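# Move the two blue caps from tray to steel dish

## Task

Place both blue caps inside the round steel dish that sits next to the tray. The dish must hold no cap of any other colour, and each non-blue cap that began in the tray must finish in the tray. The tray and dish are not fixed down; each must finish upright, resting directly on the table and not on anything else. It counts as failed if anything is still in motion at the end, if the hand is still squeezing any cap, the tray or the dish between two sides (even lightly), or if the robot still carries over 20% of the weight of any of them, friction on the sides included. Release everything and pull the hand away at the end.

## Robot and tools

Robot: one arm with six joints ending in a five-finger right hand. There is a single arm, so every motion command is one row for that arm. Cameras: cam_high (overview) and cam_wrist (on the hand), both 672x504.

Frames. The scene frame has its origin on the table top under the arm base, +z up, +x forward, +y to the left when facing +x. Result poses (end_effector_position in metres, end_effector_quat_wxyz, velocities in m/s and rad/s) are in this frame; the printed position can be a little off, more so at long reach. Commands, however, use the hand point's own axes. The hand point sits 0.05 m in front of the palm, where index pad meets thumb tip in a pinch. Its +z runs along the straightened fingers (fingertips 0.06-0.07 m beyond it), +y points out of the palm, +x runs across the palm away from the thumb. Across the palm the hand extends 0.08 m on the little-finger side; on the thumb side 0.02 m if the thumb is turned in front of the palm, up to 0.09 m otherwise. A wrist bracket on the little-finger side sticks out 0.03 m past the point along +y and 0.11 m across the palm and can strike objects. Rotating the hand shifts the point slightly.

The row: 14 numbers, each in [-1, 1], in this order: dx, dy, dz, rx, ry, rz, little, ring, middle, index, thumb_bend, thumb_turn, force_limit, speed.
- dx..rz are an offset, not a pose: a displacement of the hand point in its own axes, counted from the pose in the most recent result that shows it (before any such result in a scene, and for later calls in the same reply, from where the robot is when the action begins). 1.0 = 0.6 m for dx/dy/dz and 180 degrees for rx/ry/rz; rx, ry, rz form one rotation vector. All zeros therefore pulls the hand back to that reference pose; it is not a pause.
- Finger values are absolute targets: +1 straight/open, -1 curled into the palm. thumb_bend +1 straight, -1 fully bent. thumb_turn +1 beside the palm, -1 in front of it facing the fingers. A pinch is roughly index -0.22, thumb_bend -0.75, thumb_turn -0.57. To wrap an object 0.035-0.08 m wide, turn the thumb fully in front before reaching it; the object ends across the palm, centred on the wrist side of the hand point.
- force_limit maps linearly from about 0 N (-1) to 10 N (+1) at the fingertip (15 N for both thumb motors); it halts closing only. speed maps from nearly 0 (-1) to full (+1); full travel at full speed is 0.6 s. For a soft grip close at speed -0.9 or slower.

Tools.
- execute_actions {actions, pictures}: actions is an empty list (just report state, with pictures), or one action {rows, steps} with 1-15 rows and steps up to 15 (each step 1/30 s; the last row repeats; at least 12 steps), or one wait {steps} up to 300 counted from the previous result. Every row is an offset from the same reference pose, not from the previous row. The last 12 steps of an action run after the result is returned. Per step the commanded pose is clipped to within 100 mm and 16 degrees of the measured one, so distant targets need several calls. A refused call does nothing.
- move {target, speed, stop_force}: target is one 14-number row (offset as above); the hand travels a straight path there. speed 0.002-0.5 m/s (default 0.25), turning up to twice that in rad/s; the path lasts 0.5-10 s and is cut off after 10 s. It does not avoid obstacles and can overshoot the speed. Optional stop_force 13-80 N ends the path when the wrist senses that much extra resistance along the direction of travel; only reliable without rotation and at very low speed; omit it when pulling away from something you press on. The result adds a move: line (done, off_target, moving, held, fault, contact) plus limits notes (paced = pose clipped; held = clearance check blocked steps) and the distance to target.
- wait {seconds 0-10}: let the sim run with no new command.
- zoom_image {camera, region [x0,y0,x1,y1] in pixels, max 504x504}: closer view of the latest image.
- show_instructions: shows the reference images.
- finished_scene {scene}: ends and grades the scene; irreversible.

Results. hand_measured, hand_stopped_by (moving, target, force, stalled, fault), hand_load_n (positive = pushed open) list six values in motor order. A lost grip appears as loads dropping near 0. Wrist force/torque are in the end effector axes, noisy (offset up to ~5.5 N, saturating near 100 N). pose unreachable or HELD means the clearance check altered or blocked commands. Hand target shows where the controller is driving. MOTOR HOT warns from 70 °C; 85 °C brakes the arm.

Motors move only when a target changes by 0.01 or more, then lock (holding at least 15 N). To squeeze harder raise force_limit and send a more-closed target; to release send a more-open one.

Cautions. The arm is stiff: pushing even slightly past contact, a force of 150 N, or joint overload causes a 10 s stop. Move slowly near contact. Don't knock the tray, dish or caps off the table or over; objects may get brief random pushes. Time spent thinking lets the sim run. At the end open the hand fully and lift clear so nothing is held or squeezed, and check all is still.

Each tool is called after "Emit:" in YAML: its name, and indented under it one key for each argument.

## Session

Emit:
execute_actions:
  actions: []

Scene clock: 0.00 s of 7600.00 s.
end_effector_position=(+1.2682, -0.2022, +0.2867) hand_measured=(+1.000, +1.000, +1.000, +1.000, +1.000, +1.000) hand_load_n=(+0.0, +0.0, +0.0, +0.0, +0.0, +0.0) hand_stopped_by=(target, target, target, target, target, target) hand_force_limit=0.00 hand_speed=-0.80 end_effector_quat_wxyz=(-0.524, +0.673, -0.218, +0.474) end_effector_velocity=(+0.000, +0.001, +0.001) end_effector_angular_velocity=(-0.001, -0.001, +0.002)
Joint positions: [-0.458 -0.574  0.765 -0.204  0.57  -3.549]
Joint velocities: [ 0.    -0.    -0.001 -0.    -0.002 -0.   ]
Wrist force (N, on the end effector, along its own x y z axes, offset not removed): no reading
Wrist torque (N m, same axes, about the end effector's origin, offset not removed): no reading
Hand target: +1.268, -0.202, +0.287; -0.524, +0.673, -0.218, +0.474

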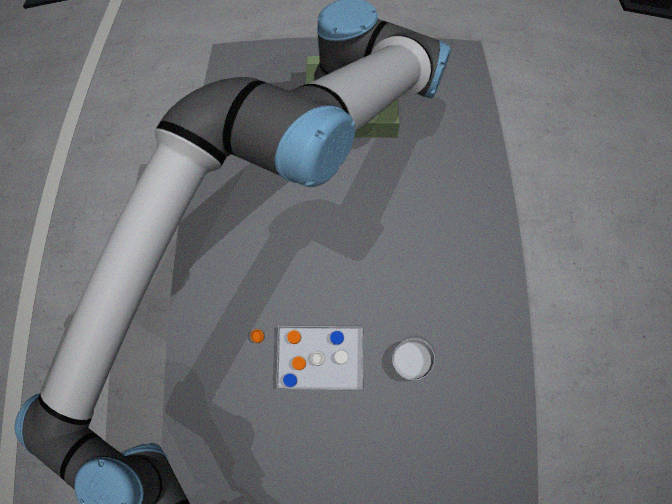

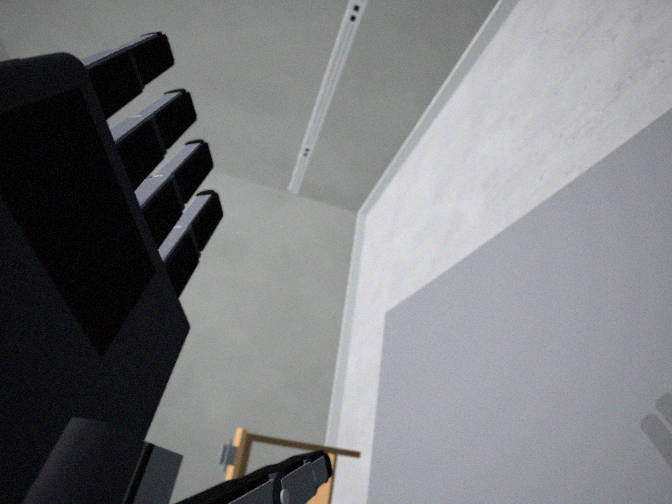

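Emit:
zoom_image:
  camera: "cam_high"
  region: [240, 310, 450, 410]

Emit:
zoom_image:
  camera: "cam_high"
  region: [270, 320, 370, 395]

Region (240, 310, 450, 410) of cam_high's 672x504 image, scaled by 2.400, with more detail than that image has; it fills the top 240 rows of this view, and the rest is white.

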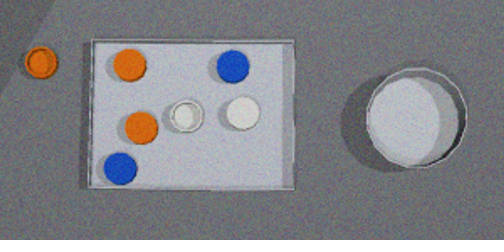

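Region (270, 320, 370, 395) of cam_high's 672x504 image, scaled by 5.040, with more detail than that image has; it fills the top 378 rows of this view, and the rest is white.

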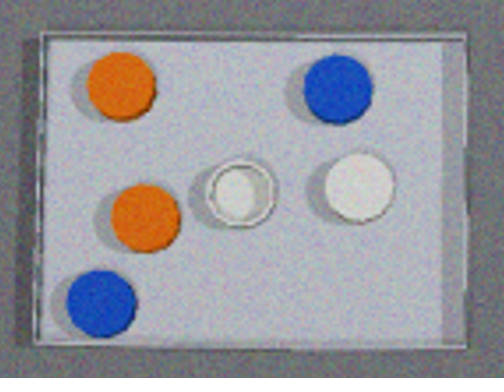

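Emit:
zoom_image:
  camera: "cam_high"
  region: [272, 350, 322, 394]

Emit:
zoom_image:
  camera: "cam_high"
  region: [318, 322, 368, 366]

Emit:
zoom_image:
  camera: "cam_high"
  region: [385, 332, 441, 388]

Region (272, 350, 322, 394) of cam_high's 672x504 image, scaled by 10.080, with more detail than that image has; it fills the top 444 rows of this view, and the rest is white.

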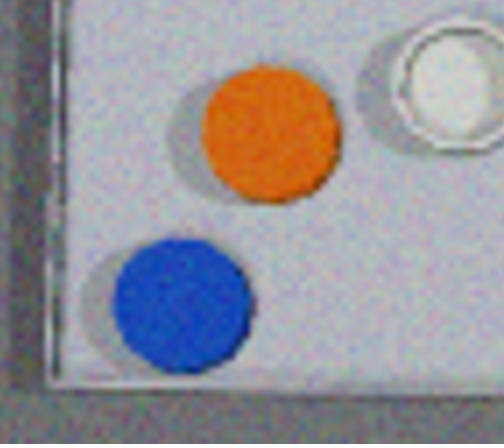

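Region (318, 322, 368, 366) of cam_high's 672x504 image, scaled by 10.080, with more detail than that image has; it fills the top 444 rows of this view, and the rest is white.

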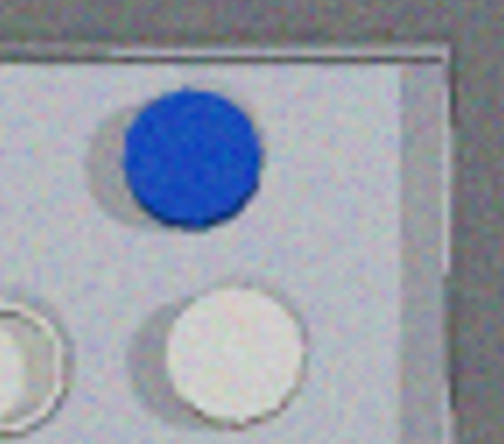

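Region (385, 332, 441, 388) of cam_high's 672x504 image, scaled by 9.000, with more detail than that image has.

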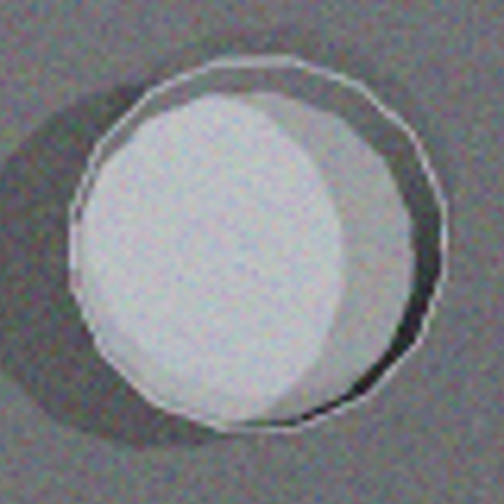

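Emit:
move:
  target: [-0.63627,0.12924,-0.59403,-0.23389,0.57402,0.24163,1,1,1,0.65,-0.2,-0.7,0.0,-0.3]
  speed: 0.5

Scene clock: 27.30 s of 7600.00 s.
end_effector_position=(+0.8010, -0.1069, +0.0605) hand_measured=(+1.000, +1.000, +1.000, +0.650, -0.200, -0.700) hand_load_n=(+0.0, +0.0, +0.0, +0.0, +0.0, +0.0) hand_stopped_by=(target, target, target, target, target, target) hand_force_limit=0.00 hand_speed=-0.30 end_effector_quat_wxyz=(+0.046, -0.076, +0.855, -0.511) end_effector_velocity=(-0.001, -0.000, -0.001) end_effector_angular_velocity=(+0.009, +0.005, -0.014)
Joint positions: [-0.096 -0.823  1.602  0.3    2.566 -2.13 ]
Joint velocities: [-0.001  0.007 -0.009  0.032 -0.001  0.03 ]
Wrist force (N, on the end effector, along its own x y z axes, offset not removed): [0.6 1.8 -1.2]
Wrist torque (N m, same axes, about the end effector's origin, offset not removed): [0.51 -0.24 -0.09]
Hand target: +0.801, -0.107, +0.060; +0.045, -0.075, +0.856, -0.510
Off the commanded pose: 0.001 m, 0 deg.
Kept back: nothing.
After step 90, 21.40 s passed at rest.
move: done

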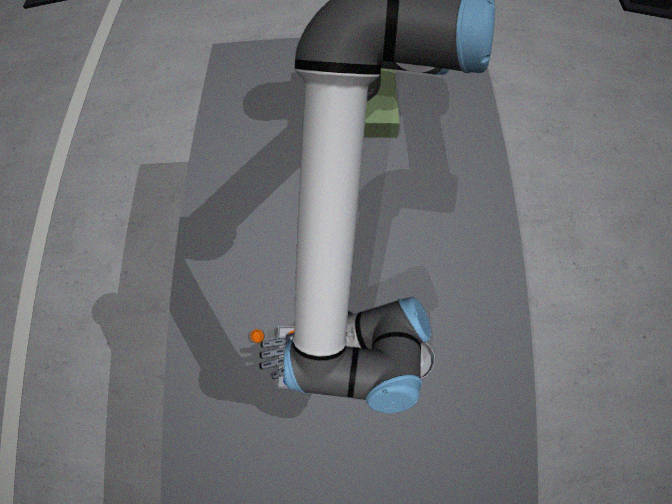

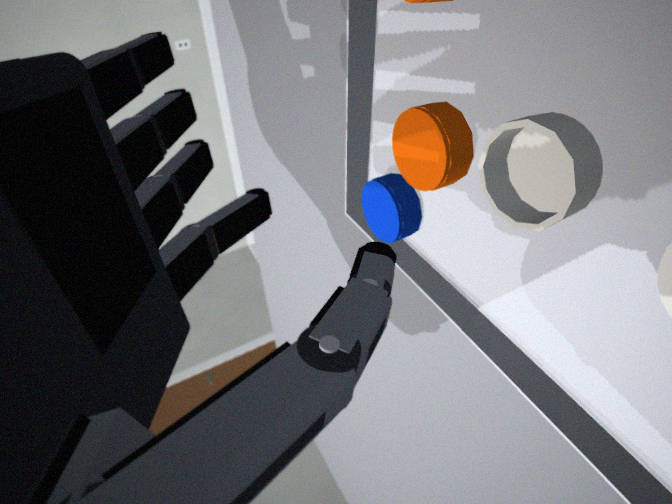

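Emit:
execute_actions:
  actions: []

Emit:
zoom_image:
  camera: "cam_wrist"
  region: [330, 150, 450, 270]

Scene clock: 27.57 s of 7600.00 s.
end_effector_position=(+0.8009, -0.1069, +0.0604) hand_measured=(+1.000, +1.000, +1.000, +0.650, -0.200, -0.700) hand_load_n=(+0.0, +0.0, +0.0, +0.0, +0.0, +0.0) hand_stopped_by=(target, target, target, target, target, target) hand_force_limit=0.00 hand_speed=-0.30 end_effector_quat_wxyz=(+0.045, -0.075, +0.856, -0.510) end_effector_velocity=(-0.001, +0.000, -0.000) end_effector_angular_velocity=(+0.001, +0.001, -0.002)
Joint positions: [-0.096 -0.822  1.601  0.303  2.566 -2.127]
Joint velocities: [-0.     0.    -0.     0.003  0.     0.003]
Wrist force (N, on the end effector, along its own x y z axes, offset not removed): [-3.1 -0.3 -1.3]
Wrist torque (N m, same axes, about the end effector's origin, offset not removed): [0.28 0.36 -0.38]
Hand target: +0.801, -0.107, +0.060; +0.045, -0.075, +0.856, -0.510
Off the commanded pose: 0.001 m, 0 deg.
Kept back: nothing.
Steps of this call (steps 1 to 8: nothing new was sent). Readings (end_effector_position | what the end effector reports):
1: (+0.8010, -0.1069, +0.0605) | hand_measured=(+1.000, +1.000, +1.000, +0.650, -0.200, -0.700) hand_load_n=(+0.0, +0.0, +0.0, +0.0, +0.0, +0.0) hand_stopped_by=(target, target, target, target, target, target) hand_force_limit=0.00 hand_speed=-0.30
2: (+0.8009, -0.1069, +0.0605) | hand_measured=(+1.000, +1.000, +1.000, +0.650, -0.200, -0.700) hand_load_n=(+0.0, +0.0, +0.0, +0.0, +0.0, +0.0) hand_stopped_by=(target, target, target, target, target, target) hand_force_limit=0.00 hand_speed=-0.30
4: (+0.8009, -0.1069, +0.0604) | hand_measured=(+1.000, +1.000, +1.000, +0.650, -0.200, -0.700) hand_load_n=(+0.0, +0.0, +0.0, +0.0, +0.0, +0.0) hand_stopped_by=(target, target, target, target, target, target) hand_force_limit=0.00 hand_speed=-0.30
8: the state above

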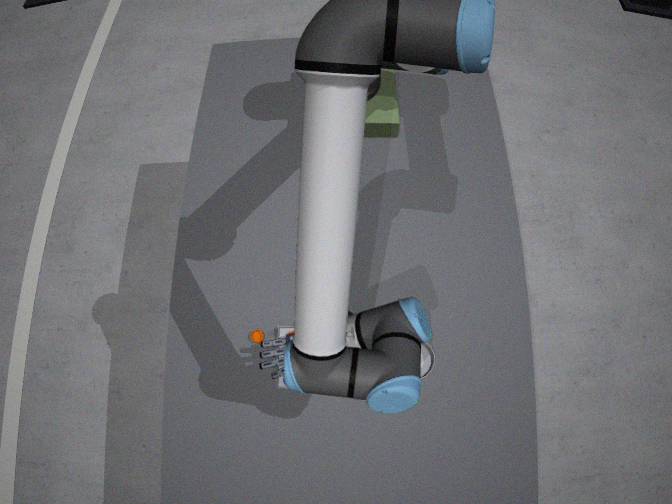

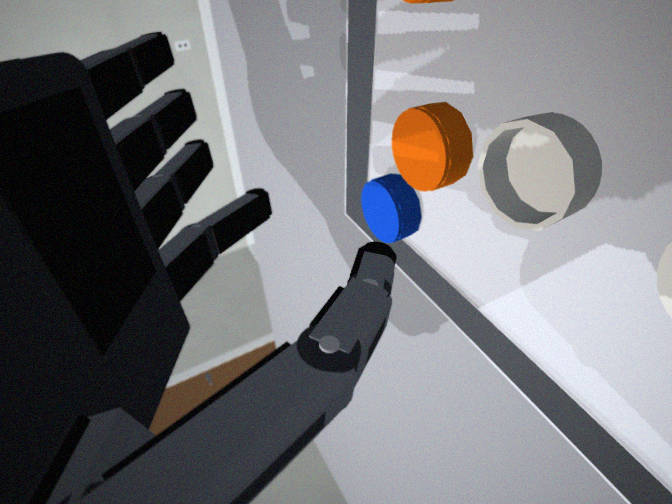

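Region (330, 150, 450, 270) of cam_wrist's 672x504 image, scaled by 4.200, with more detail than that image has.

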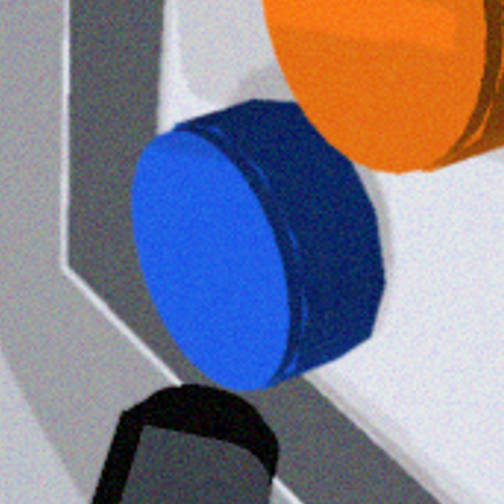

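Emit:
zoom_image:
  camera: "cam_wrist"
  region: [250, 80, 500, 380]

Emit:
zoom_image:
  camera: "cam_wrist"
  region: [180, 150, 300, 290]

Region (250, 80, 500, 380) of cam_wrist's 672x504 image, scaled by 1.680, with more detail than that image has.

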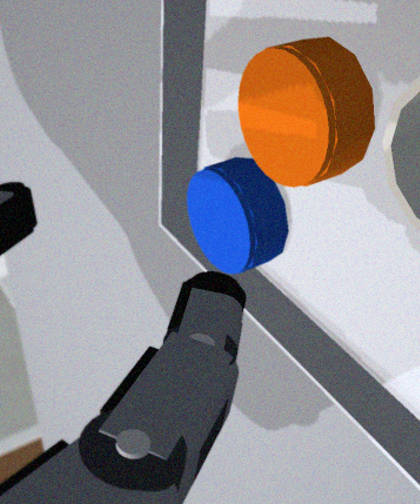

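Region (180, 150, 300, 290) of cam_wrist's 672x504 image, scaled by 3.600, with more detail than that image has; it fills the left 432 columns of this view, and the rest is white.

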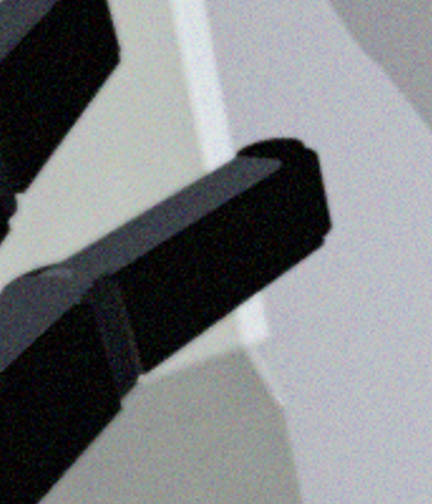

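Emit:
move:
  target: [-0.014,0.0659,0.00753,0,0,0,1,1,1,0.72,-0.2,-0.7,-0.4,-0.5]
  speed: 0.1

Emit:
move:
  target: [0,0,0,0,0,0,1,1,1,0.35,-0.2,-0.7,-0.4,-0.85]
  speed: 0.05

Scene clock: 36.63 s of 7600.00 s.
end_effector_position=(+0.8065, -0.0908, +0.0237) hand_measured=(+1.000, +1.000, +1.000, +0.720, -0.200, -0.700) hand_load_n=(+0.0, +0.0, +0.0, +0.0, +0.0, +0.0) hand_stopped_by=(target, target, target, target, target, target) hand_force_limit=-0.40 hand_speed=-0.50 end_effector_quat_wxyz=(+0.045, -0.075, +0.856, -0.510) end_effector_velocity=(+0.001, +0.001, -0.002) end_effector_angular_velocity=(-0.001, +0.000, -0.001)
Joint positions: [-0.073 -0.764  1.581  0.297  2.577 -2.089]
Joint velocities: [ 0.001  0.003 -0.002  0.001  0.001  0.002]
Wrist force (N, on the end effector, along its own x y z axes, offset not removed): [-0.8 1.8 1.3]
Wrist torque (N m, same axes, about the end effector's origin, offset not removed): [0.42 -0.03 -0.12]
Hand target: +0.807, -0.091, +0.023; +0.045, -0.075, +0.856, -0.510
Off the commanded pose: 0.000 m, 0 deg.
Kept back: nothing.
After step 90, 5.13 s passed at rest.
move: done

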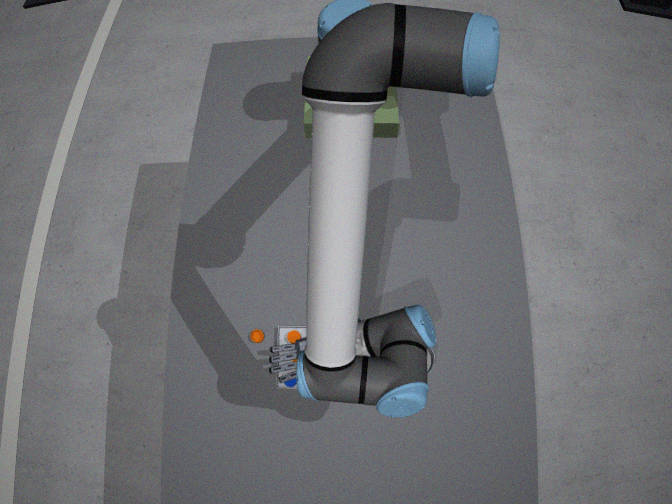

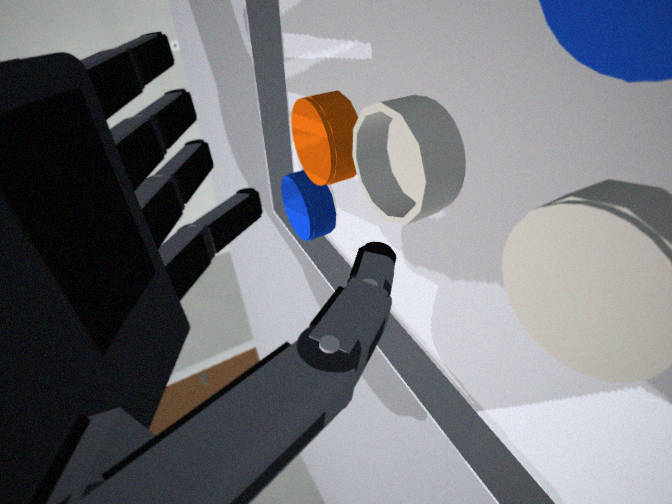

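Scene clock: 38.03 s of 7600.00 s.
end_effector_position=(+0.8065, -0.0908, +0.0237) hand_measured=(+1.000, +1.000, +1.000, +0.438, -0.200, -0.700) hand_load_n=(+0.0, +0.0, +0.0, +3.5, +0.0, +0.0) hand_stopped_by=(target, target, target, force, target, target) hand_force_limit=-0.40 hand_speed=-0.85 end_effector_quat_wxyz=(+0.045, -0.075, +0.856, -0.510) end_effector_velocity=(+0.000, +0.001, +0.000) end_effector_angular_velocity=(-0.000, -0.000, +0.001)
Joint positions: [-0.073 -0.764  1.581  0.297  2.577 -2.089]
Joint velocities: [ 0.001 -0.     0.    -0.     0.    -0.   ]
Wrist force (N, on the end effector, along its own x y z axes, offset not removed): [2.5 -8.0 -1.9]
Wrist torque (N m, same axes, about the end effector's origin, offset not removed): [0.13 -0.45 -0.10]
Hand target: +0.807, -0.091, +0.024; +0.045, -0.075, +0.856, -0.510
Off the commanded pose: 0.000 m, 0 deg.
Kept back: nothing.
move: done

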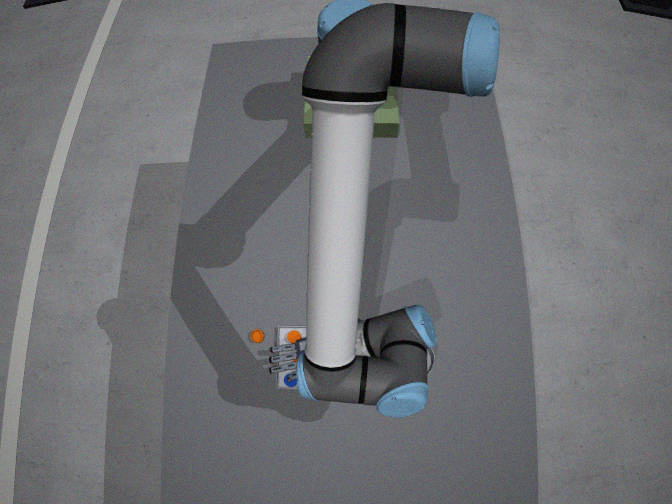

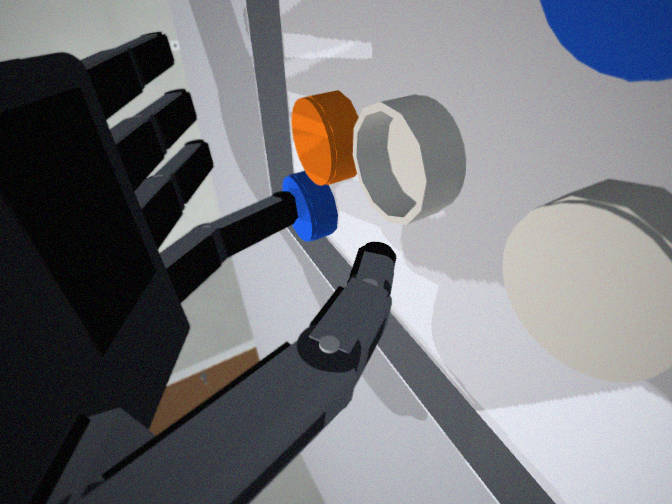

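Emit:
move:
  target: [0,0.00954,-0.01758,0,0,0,1,1,1,0.35,-0.2,-0.7,-0.4,-0.85]
  speed: 0.03

Scene clock: 39.20 s of 7600.00 s.
end_effector_position=(+0.8045, -0.0792, +0.0237) hand_measured=(+1.000, +1.000, +1.000, +0.438, -0.200, -0.700) hand_load_n=(+0.0, +0.0, +0.0, +3.5, +0.0, +0.0) hand_stopped_by=(target, target, target, force, target, target) hand_force_limit=-0.40 hand_speed=-0.85 end_effector_quat_wxyz=(+0.045, -0.075, +0.856, -0.510) end_effector_velocity=(-0.001, +0.001, +0.000) end_effector_angular_velocity=(+0.000, +0.000, -0.001)
Joint positions: [-0.058 -0.761  1.579  0.318  2.584 -2.062]
Joint velocities: [0.002 0.    0.    0.005 0.001 0.006]
Wrist force (N, on the end effector, along its own x y z axes, offset not removed): [1.2 -5.0 -2.7]
Wrist torque (N m, same axes, about the end effector's origin, offset not removed): [0.65 -0.18 0.08]
Hand target: +0.804, -0.079, +0.024; +0.045, -0.075, +0.856, -0.510
Off the commanded pose: 0.000 m, 0 deg.
Kept back: nothing.
move: done

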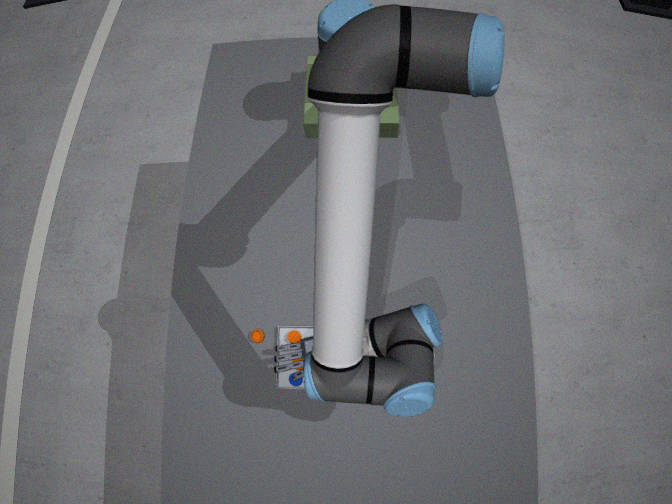

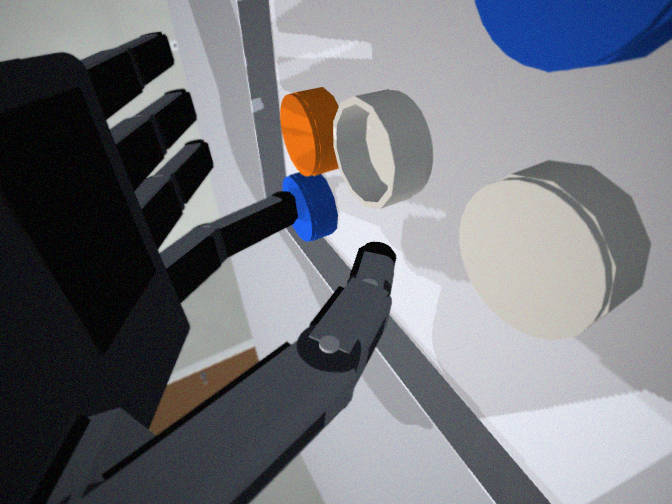

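The drag worked: the cap followed the finger and the tray stayed put. I'll measure the cap's position now.

Emit:
zoom_image:
  camera: "cam_wrist"
  region: [250, 160, 350, 260]

Region (250, 160, 350, 260) of cam_wrist's 672x504 image, scaled by 5.040, with more detail than that image has.

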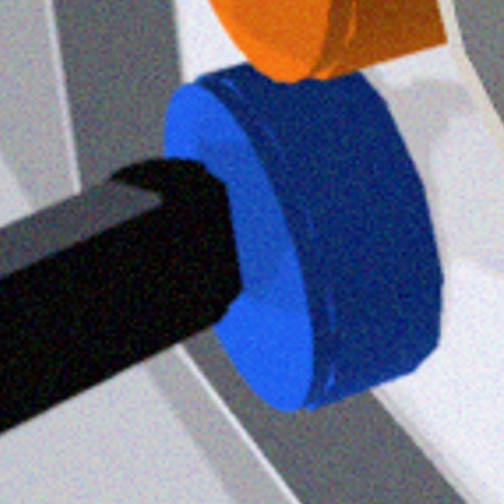

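Emit:
execute_actions:
  actions:
    - {"rows": [[0,-0.0022,-0.00119,0,0,0,1,1,1,0.35,-0.2,-0.7,-0.4,-0.6],[0,-0.00439,-0.00239,0,0,0,1,1,1,0.35,-0.2,-0.7,-0.4,-0.6],[0,-0.00659,-0.00358,0,0,0,1,1,1,0.35,-0.2,-0.7,-0.4,-0.6],[0,-0.00886,-0.00291,0,0,0,1,1,1,0.35,-0.2,-0.7,-0.4,-0.6],[0,-0.01045,0.00002,0,0,0,1,1,1,0.35,-0.2,-0.7,-0.4,-0.6],[0,-0.01283,0.00442,0,0,0,1,1,1,0.35,-0.2,-0.7,-0.4,-0.6],[0,-0.01601,0.01028,0,0,0,1,1,1,0.35,-0.2,-0.7,-0.4,-0.6],[0,-0.01919,0.01614,0,0,0,1,1,1,0.35,-0.2,-0.7,-0.4,-0.6],[0,-0.02238,0.02199,0,0,0,1,1,1,0.335,-0.2,-0.7,-0.4,-0.6],[0,-0.02556,0.02785,0,0,0,1,1,1,0.335,-0.2,-0.7,-0.4,-0.6],[0,-0.02874,0.03371,0,0,0,1,1,1,0.335,-0.2,-0.7,-0.4,-0.6],[0,-0.03112,0.03811,0,0,0,1,1,1,0.335,-0.2,-0.7,-0.4,-0.6],[0,-0.03351,0.0425,0,0,0,1,1,1,0.335,-0.2,-0.7,-0.4,-0.6],[0,-0.03550,0.04616,0,0,0,1,1,1,0.335,-0.2,-0.7,-0.4,-0.6],[0,-0.03590,0.04689,0,0,0,1,1,1,0.335,-0.2,-0.7,-0.4,-0.6]], "steps": 15}

Emit:
wait:
  seconds: 0.25

Scene clock: 45.90 s of 7600.00 s.
end_effector_position=(+0.8044, -0.0790, +0.0245) hand_measured=(+1.000, +1.000, +1.000, +0.438, -0.200, -0.700) hand_load_n=(+0.0, +0.0, +0.0, +2.5, +0.0, +0.0) hand_stopped_by=(target, target, target, force, target, target) hand_force_limit=-0.40 hand_speed=-0.60 end_effector_quat_wxyz=(+0.045, -0.075, +0.856, -0.510) end_effector_velocity=(+0.001, +0.000, +0.020) end_effector_angular_velocity=(+0.001, -0.002, +0.001)
Joint positions: [-0.057 -0.762  1.579  0.319  2.584 -2.062]
Joint velocities: [-0.    -0.024 -0.     0.021 -0.001 -0.001]
Wrist force (N, on the end effector, along its own x y z axes, offset not removed): [2.2 -1.2 0.4]
Wrist torque (N m, same axes, about the end effector's origin, offset not removed): [0.35 -0.47 0.10]
Steps of this call (steps 1 to 90: nothing new was sent; then 3.60 s passed at rest; steps 91 to 93: the first 3 steps of this action). Readings (end_effector_position | what the end effector reports):
91: (+0.8044, -0.0790, +0.0237) | hand_measured=(+1.000, +1.000, +1.000, +0.438, -0.200, -0.700) hand_load_n=(+0.0, +0.0, +0.0, +4.0, +0.0, +0.0) hand_stopped_by=(target, target, target, force, target, target) hand_force_limit=-0.40 hand_speed=-0.60
92: (+0.8044, -0.0790, +0.0239) | hand_measured=(+1.000, +1.000, +1.000, +0.438, -0.200, -0.700) hand_load_n=(+0.0, +0.0, +0.0, +4.0, +0.0, +0.0) hand_stopped_by=(target, target, target, force, target, target) hand_force_limit=-0.40 hand_speed=-0.60
93: the state above

Scene clock: 46.57 s of 7600.00 s.
end_effector_position=(+0.8103, -0.1127, +0.0294) hand_measured=(+1.000, +1.000, +1.000, +0.336, -0.200, -0.700) hand_load_n=(+0.0, +0.0, +0.0, +0.0, +0.0, +0.0) hand_stopped_by=(target, target, target, target, target, target) hand_force_limit=-0.40 hand_speed=-0.60 end_effector_quat_wxyz=(+0.045, -0.075, +0.856, -0.510) end_effector_velocity=(+0.002, -0.007, -0.000) end_effector_angular_velocity=(+0.000, -0.000, +0.002)
Joint positions: [-0.102 -0.777  1.583  0.269  2.564 -2.135]
Joint velocities: [-0.01  -0.002  0.    -0.015 -0.006 -0.019]
Wrist force (N, on the end effector, along its own x y z axes, offset not removed): [-1.9 -0.1 1.3]
Wrist torque (N m, same axes, about the end effector's origin, offset not removed): [0.09 0.11 -0.16]
Hand target: +0.811, -0.114, +0.029; +0.045, -0.075, +0.856, -0.510
Off the commanded pose: 0.001 m, 0 deg.
Kept back: nothing.
Steps of this call (steps 1 to 12: the last 12 steps of your previous action; steps 13 to 20: nothing new was sent). Readings (end_effector_position | what the end effector reports):
1: (+0.8044, -0.0790, +0.0252) | hand_measured=(+1.000, +1.000, +1.000, +0.438, -0.200, -0.700) hand_load_n=(+0.0, +0.0, +0.0, +0.0, +0.0, +0.0) hand_stopped_by=(target, target, target, force, target, target) hand_force_limit=-0.40 hand_speed=-0.60
2: (+0.8045, -0.0793, +0.0261) | hand_measured=(+1.000, +1.000, +1.000, +0.438, -0.200, -0.700) hand_load_n=(+0.0, +0.0, +0.0, +0.0, +0.0, +0.0) hand_stopped_by=(target, target, target, force, target, target) hand_force_limit=-0.40 hand_speed=-0.60
4: (+0.8049, -0.0811, +0.0275) | hand_measured=(+1.000, +1.000, +1.000, +0.438, -0.200, -0.700) hand_load_n=(+0.0, +0.0, +0.0, +0.0, +0.0, +0.0) hand_stopped_by=(target, target, target, force, target, target) hand_force_limit=-0.40 hand_speed=-0.60
8: (+0.8066, -0.0909, +0.0287) | hand_measured=(+1.000, +1.000, +1.000, +0.438, -0.200, -0.700) hand_load_n=(+0.0, +0.0, +0.0, +0.0, +0.0, +0.0) hand_stopped_by=(target, target, target, moving, target, target) hand_force_limit=-0.40 hand_speed=-0.60
20: the state above

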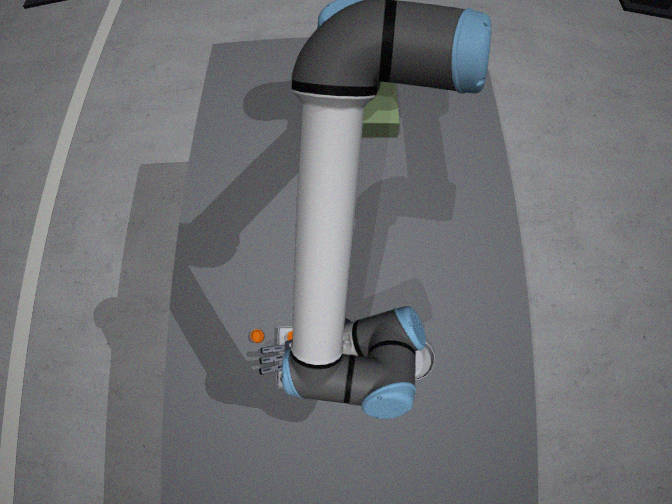

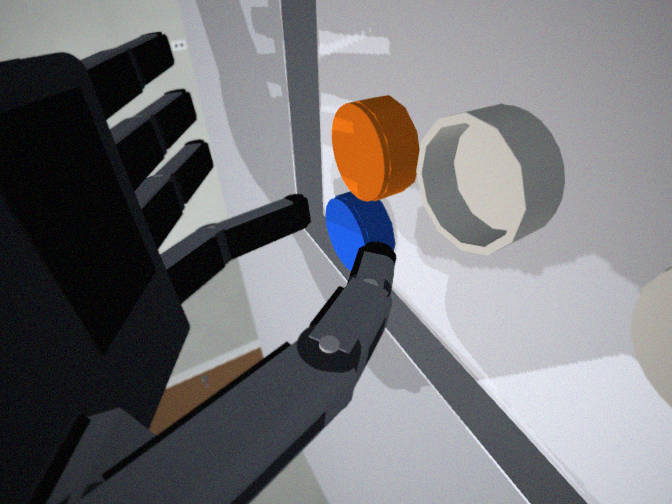

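Emit:
move:
  target: [0,0.01341,0.00917,0,0,0,1,1,1,0.335,-0.2,-0.7,-0.4,-0.6]
  speed: 0.04

Emit:
move:
  target: [0,0,0,0,0,0,1,1,1,-0.3,-0.2,-0.7,0.0,-0.8]
  speed: 0.04

Scene clock: 48.13 s of 7600.00 s.
end_effector_position=(+0.8105, -0.1137, +0.0199) hand_measured=(+1.000, +1.000, +1.000, +0.336, -0.200, -0.700) hand_load_n=(+0.0, +0.0, +0.0, +0.0, +0.0, +0.0) hand_stopped_by=(target, target, target, target, target, target) hand_force_limit=-0.40 hand_speed=-0.60 end_effector_quat_wxyz=(+0.045, -0.075, +0.856, -0.510) end_effector_velocity=(+0.000, +0.000, -0.002) end_effector_angular_velocity=(-0.001, -0.001, -0.000)
Joint positions: [-0.104 -0.766  1.583  0.256  2.563 -2.137]
Joint velocities: [ 0.     0.003 -0.    -0.004  0.001  0.   ]
Wrist force (N, on the end effector, along its own x y z axes, offset not removed): [-0.1 -1.1 -1.8]
Wrist torque (N m, same axes, about the end effector's origin, offset not removed): [0.28 -0.02 -0.14]
Hand target: +0.810, -0.114, +0.020; +0.045, -0.075, +0.856, -0.510
Off the commanded pose: 0.000 m, 0 deg.
Kept back: nothing.
move: done

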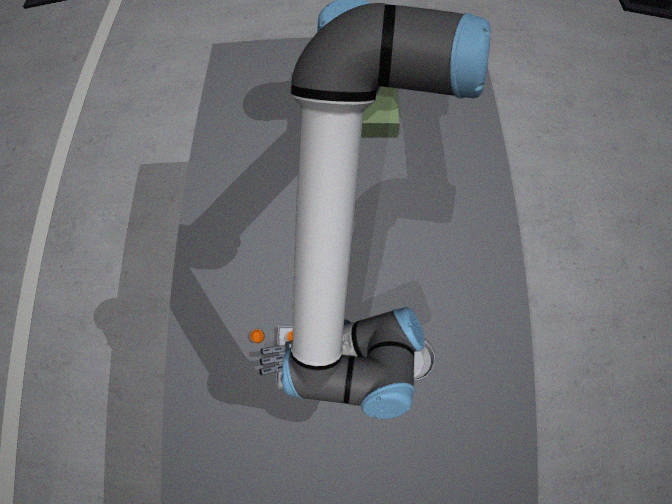

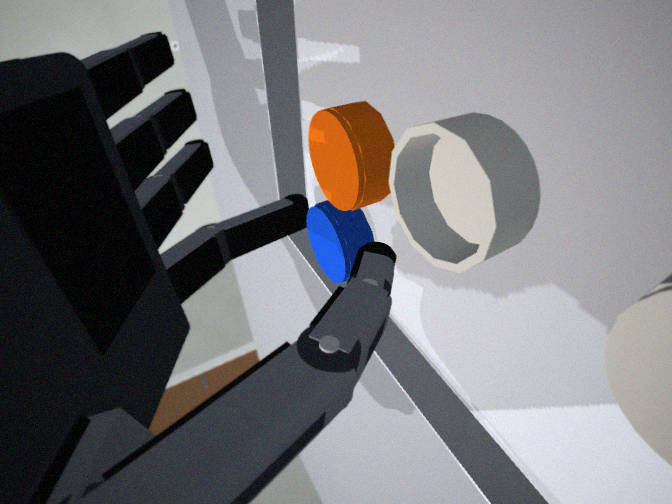

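Scene clock: 49.13 s of 7600.00 s.
end_effector_position=(+0.8105, -0.1137, +0.0198) hand_measured=(+1.000, +1.000, +1.000, +0.094, -0.198, -0.700) hand_load_n=(+0.0, +0.0, +0.0, +6.0, +3.5, +0.0) hand_stopped_by=(target, target, target, force, target, target) hand_force_limit=0.00 hand_speed=-0.80 end_effector_quat_wxyz=(+0.045, -0.075, +0.856, -0.510) end_effector_velocity=(+0.001, +0.001, +0.000) end_effector_angular_velocity=(-0.000, -0.001, +0.002)
Joint positions: [-0.104 -0.766  1.583  0.256  2.563 -2.137]
Joint velocities: [ 0.002  0.    -0.001  0.     0.    -0.   ]
Wrist force (N, on the end effector, along its own x y z axes, offset not removed): [-1.8 -0.9 -1.9]
Wrist torque (N m, same axes, about the end effector's origin, offset not removed): [0.39 0.14 -0.20]
Hand target: +0.810, -0.114, +0.020; +0.045, -0.075, +0.856, -0.510
Off the commanded pose: 0.000 m, 0 deg.
Kept back: nothing.
move: done

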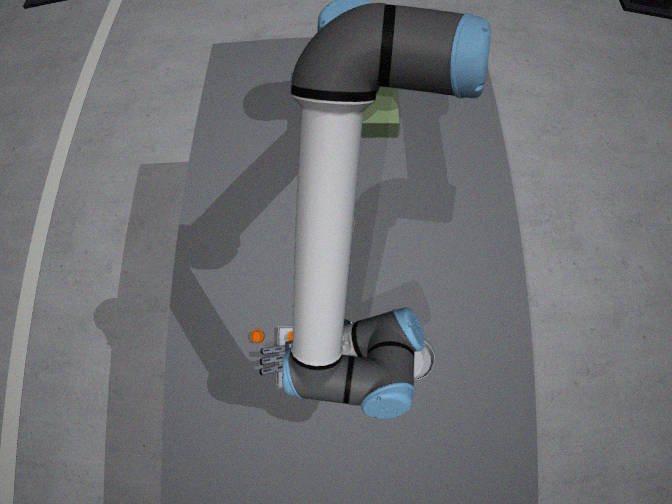

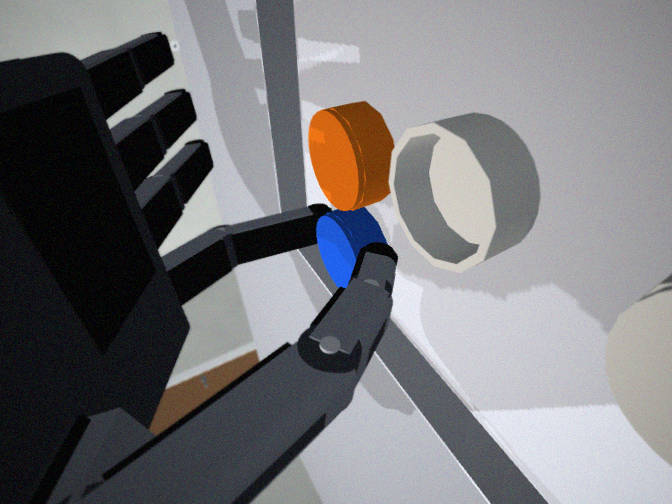

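Emit:
move:
  target: [0,-0.0366,-0.0199,0,0,0,1,1,1,-0.3,-0.2,-0.7,0.0,-0.8]
  speed: 0.12

Emit:
move:
  target: [0.01867,0.17748,-0.40788,0,0,0,1,1,1,-0.3,-0.2,-0.7,0.0,-0.8]
  speed: 0.35

Scene clock: 51.23 s of 7600.00 s.
end_effector_position=(+0.8105, -0.1137, +0.0446) hand_measured=(+1.000, +1.000, +1.000, +0.094, -0.198, -0.700) hand_load_n=(+0.0, +0.0, +0.0, +5.5, +4.0, -0.5) hand_stopped_by=(target, target, target, force, target, target) hand_force_limit=0.00 hand_speed=-0.80 end_effector_quat_wxyz=(+0.045, -0.075, +0.856, -0.510) end_effector_velocity=(+0.000, +0.001, +0.002) end_effector_angular_velocity=(+0.001, -0.000, +0.001)
Joint positions: [-0.104 -0.795  1.582  0.286  2.563 -2.138]
Joint velocities: [ 0.001 -0.003 -0.     0.003 -0.001  0.   ]
Wrist force (N, on the end effector, along its own x y z axes, offset not removed): [-1.5 -1.2 1.4]
Wrist torque (N m, same axes, about the end effector's origin, offset not removed): [0.01 -0.02 -0.28]
Hand target: +0.810, -0.114, +0.045; +0.045, -0.075, +0.856, -0.510
Off the commanded pose: 0.000 m, 0 deg.
Kept back: nothing.
move: done

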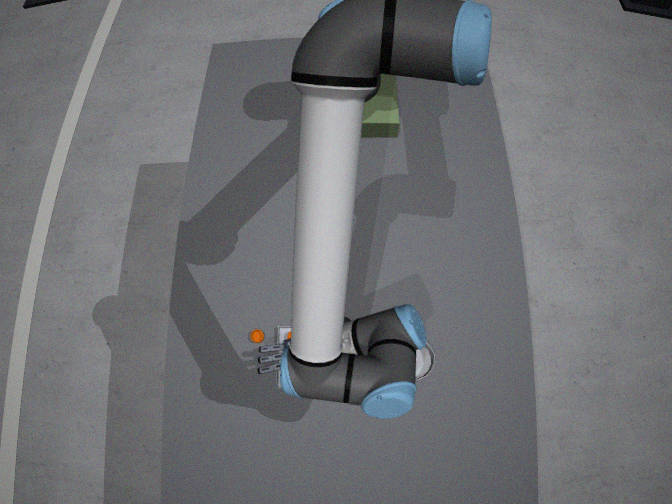

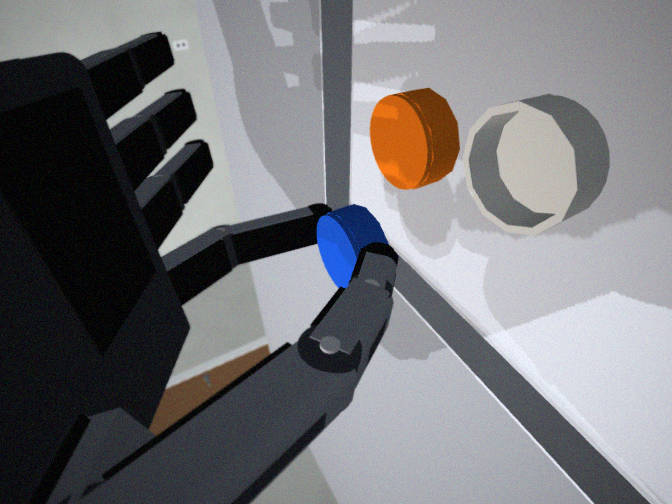

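Scene clock: 52.70 s of 7600.00 s.
end_effector_position=(+0.7532, +0.1460, +0.0674) hand_measured=(+1.000, +1.000, +1.000, +0.094, -0.198, -0.700) hand_load_n=(+0.0, +0.0, +0.0, +5.5, +4.0, -0.5) hand_stopped_by=(target, target, target, force, target, target) hand_force_limit=0.00 hand_speed=-0.80 end_effector_quat_wxyz=(+0.045, -0.075, +0.856, -0.510) end_effector_velocity=(-0.000, +0.003, +0.000) end_effector_angular_velocity=(-0.001, +0.001, -0.007)
Joint positions: [ 0.254 -0.705  1.503  0.871  2.638 -1.45 ]
Joint velocities: [ 0.004  0.005 -0.005  0.02  -0.001  0.021]
Wrist force (N, on the end effector, along its own x y z axes, offset not removed): [-2.0 2.1 0.5]
Wrist torque (N m, same axes, about the end effector's origin, offset not removed): [0.54 0.17 -0.24]
Hand target: +0.753, +0.146, +0.067; +0.045, -0.075, +0.856, -0.510
Off the commanded pose: 0.000 m, 0 deg.
Kept back: nothing.
move: done

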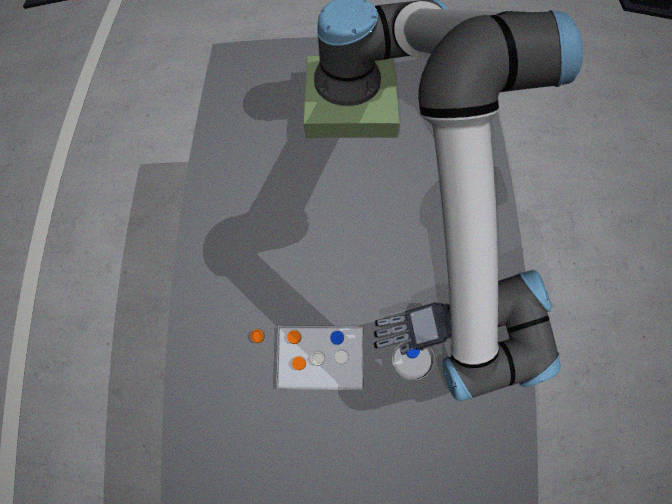

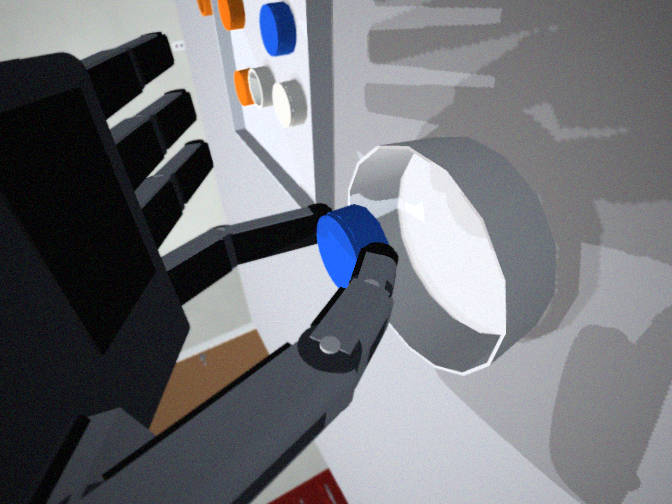

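Emit:
zoom_image:
  camera: "cam_wrist"
  region: [310, 125, 570, 385]

Region (310, 125, 570, 385) of cam_wrist's 672x504 image, scaled by 1.938, with more detail than that image has.

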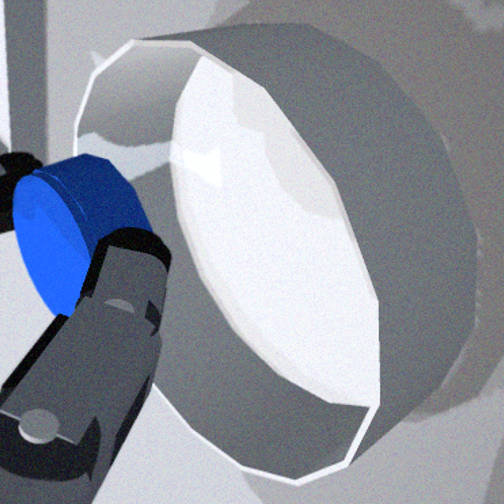

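Emit:
move:
  target: [-0.0025,0.05478,0.02975,0,0,0,1,1,1,-0.3,-0.2,-0.7,0.0,-0.8]
  speed: 0.08

Emit:
zoom_image:
  camera: "cam_wrist"
  region: [230, 120, 500, 420]

Scene clock: 60.30 s of 7600.00 s.
end_effector_position=(+0.7546, +0.1463, +0.0303) hand_measured=(+1.000, +1.000, +1.000, +0.094, -0.198, -0.700) hand_load_n=(+0.0, +0.0, +0.0, +5.5, +4.0, -0.5) hand_stopped_by=(target, target, target, force, target, target) hand_force_limit=0.00 hand_speed=-0.80 end_effector_quat_wxyz=(+0.045, -0.075, +0.856, -0.510) end_effector_velocity=(+0.001, +0.000, -0.002) end_effector_angular_velocity=(+0.000, -0.001, +0.000)
Joint positions: [ 0.254 -0.659  1.496  0.832  2.638 -1.449]
Joint velocities: [ 0.     0.003 -0.002 -0.002  0.     0.   ]
Wrist force (N, on the end effector, along its own x y z axes, offset not removed): [-0.6 1.0 1.1]
Wrist torque (N m, same axes, about the end effector's origin, offset not removed): [0.40 -0.02 -0.15]
Hand target: +0.755, +0.146, +0.030; +0.045, -0.075, +0.856, -0.510
Off the commanded pose: 0.000 m, 0 deg.
Kept back: nothing.
After step 90, 3.67 s passed at rest.
move: done

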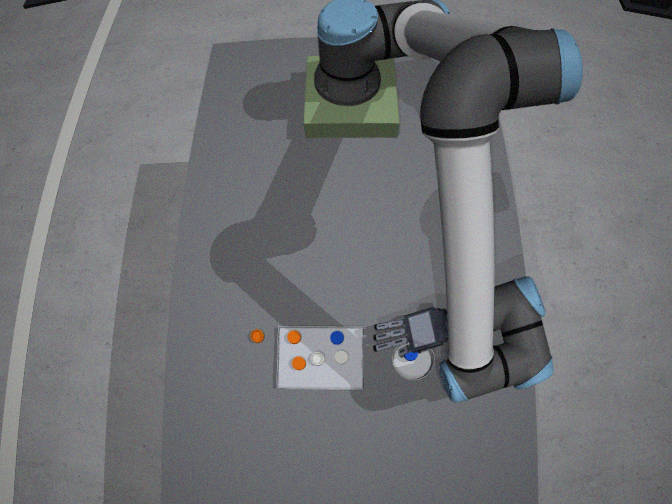

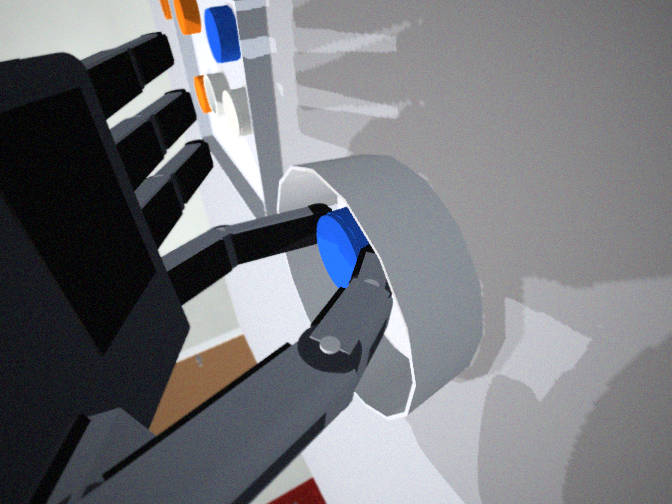

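Region (230, 120, 500, 420) of cam_wrist's 672x504 image, scaled by 1.680, with more detail than that image has; it fills the left 454 columns of this view, and the rest is white.

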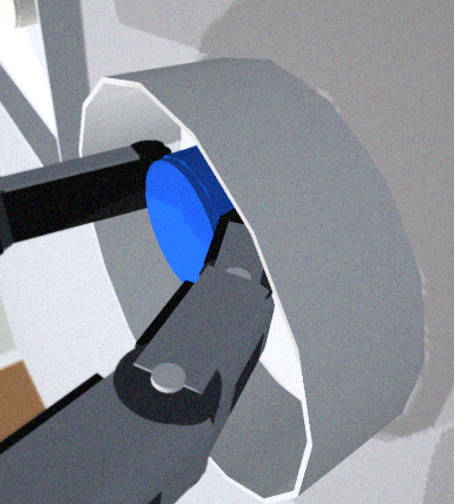

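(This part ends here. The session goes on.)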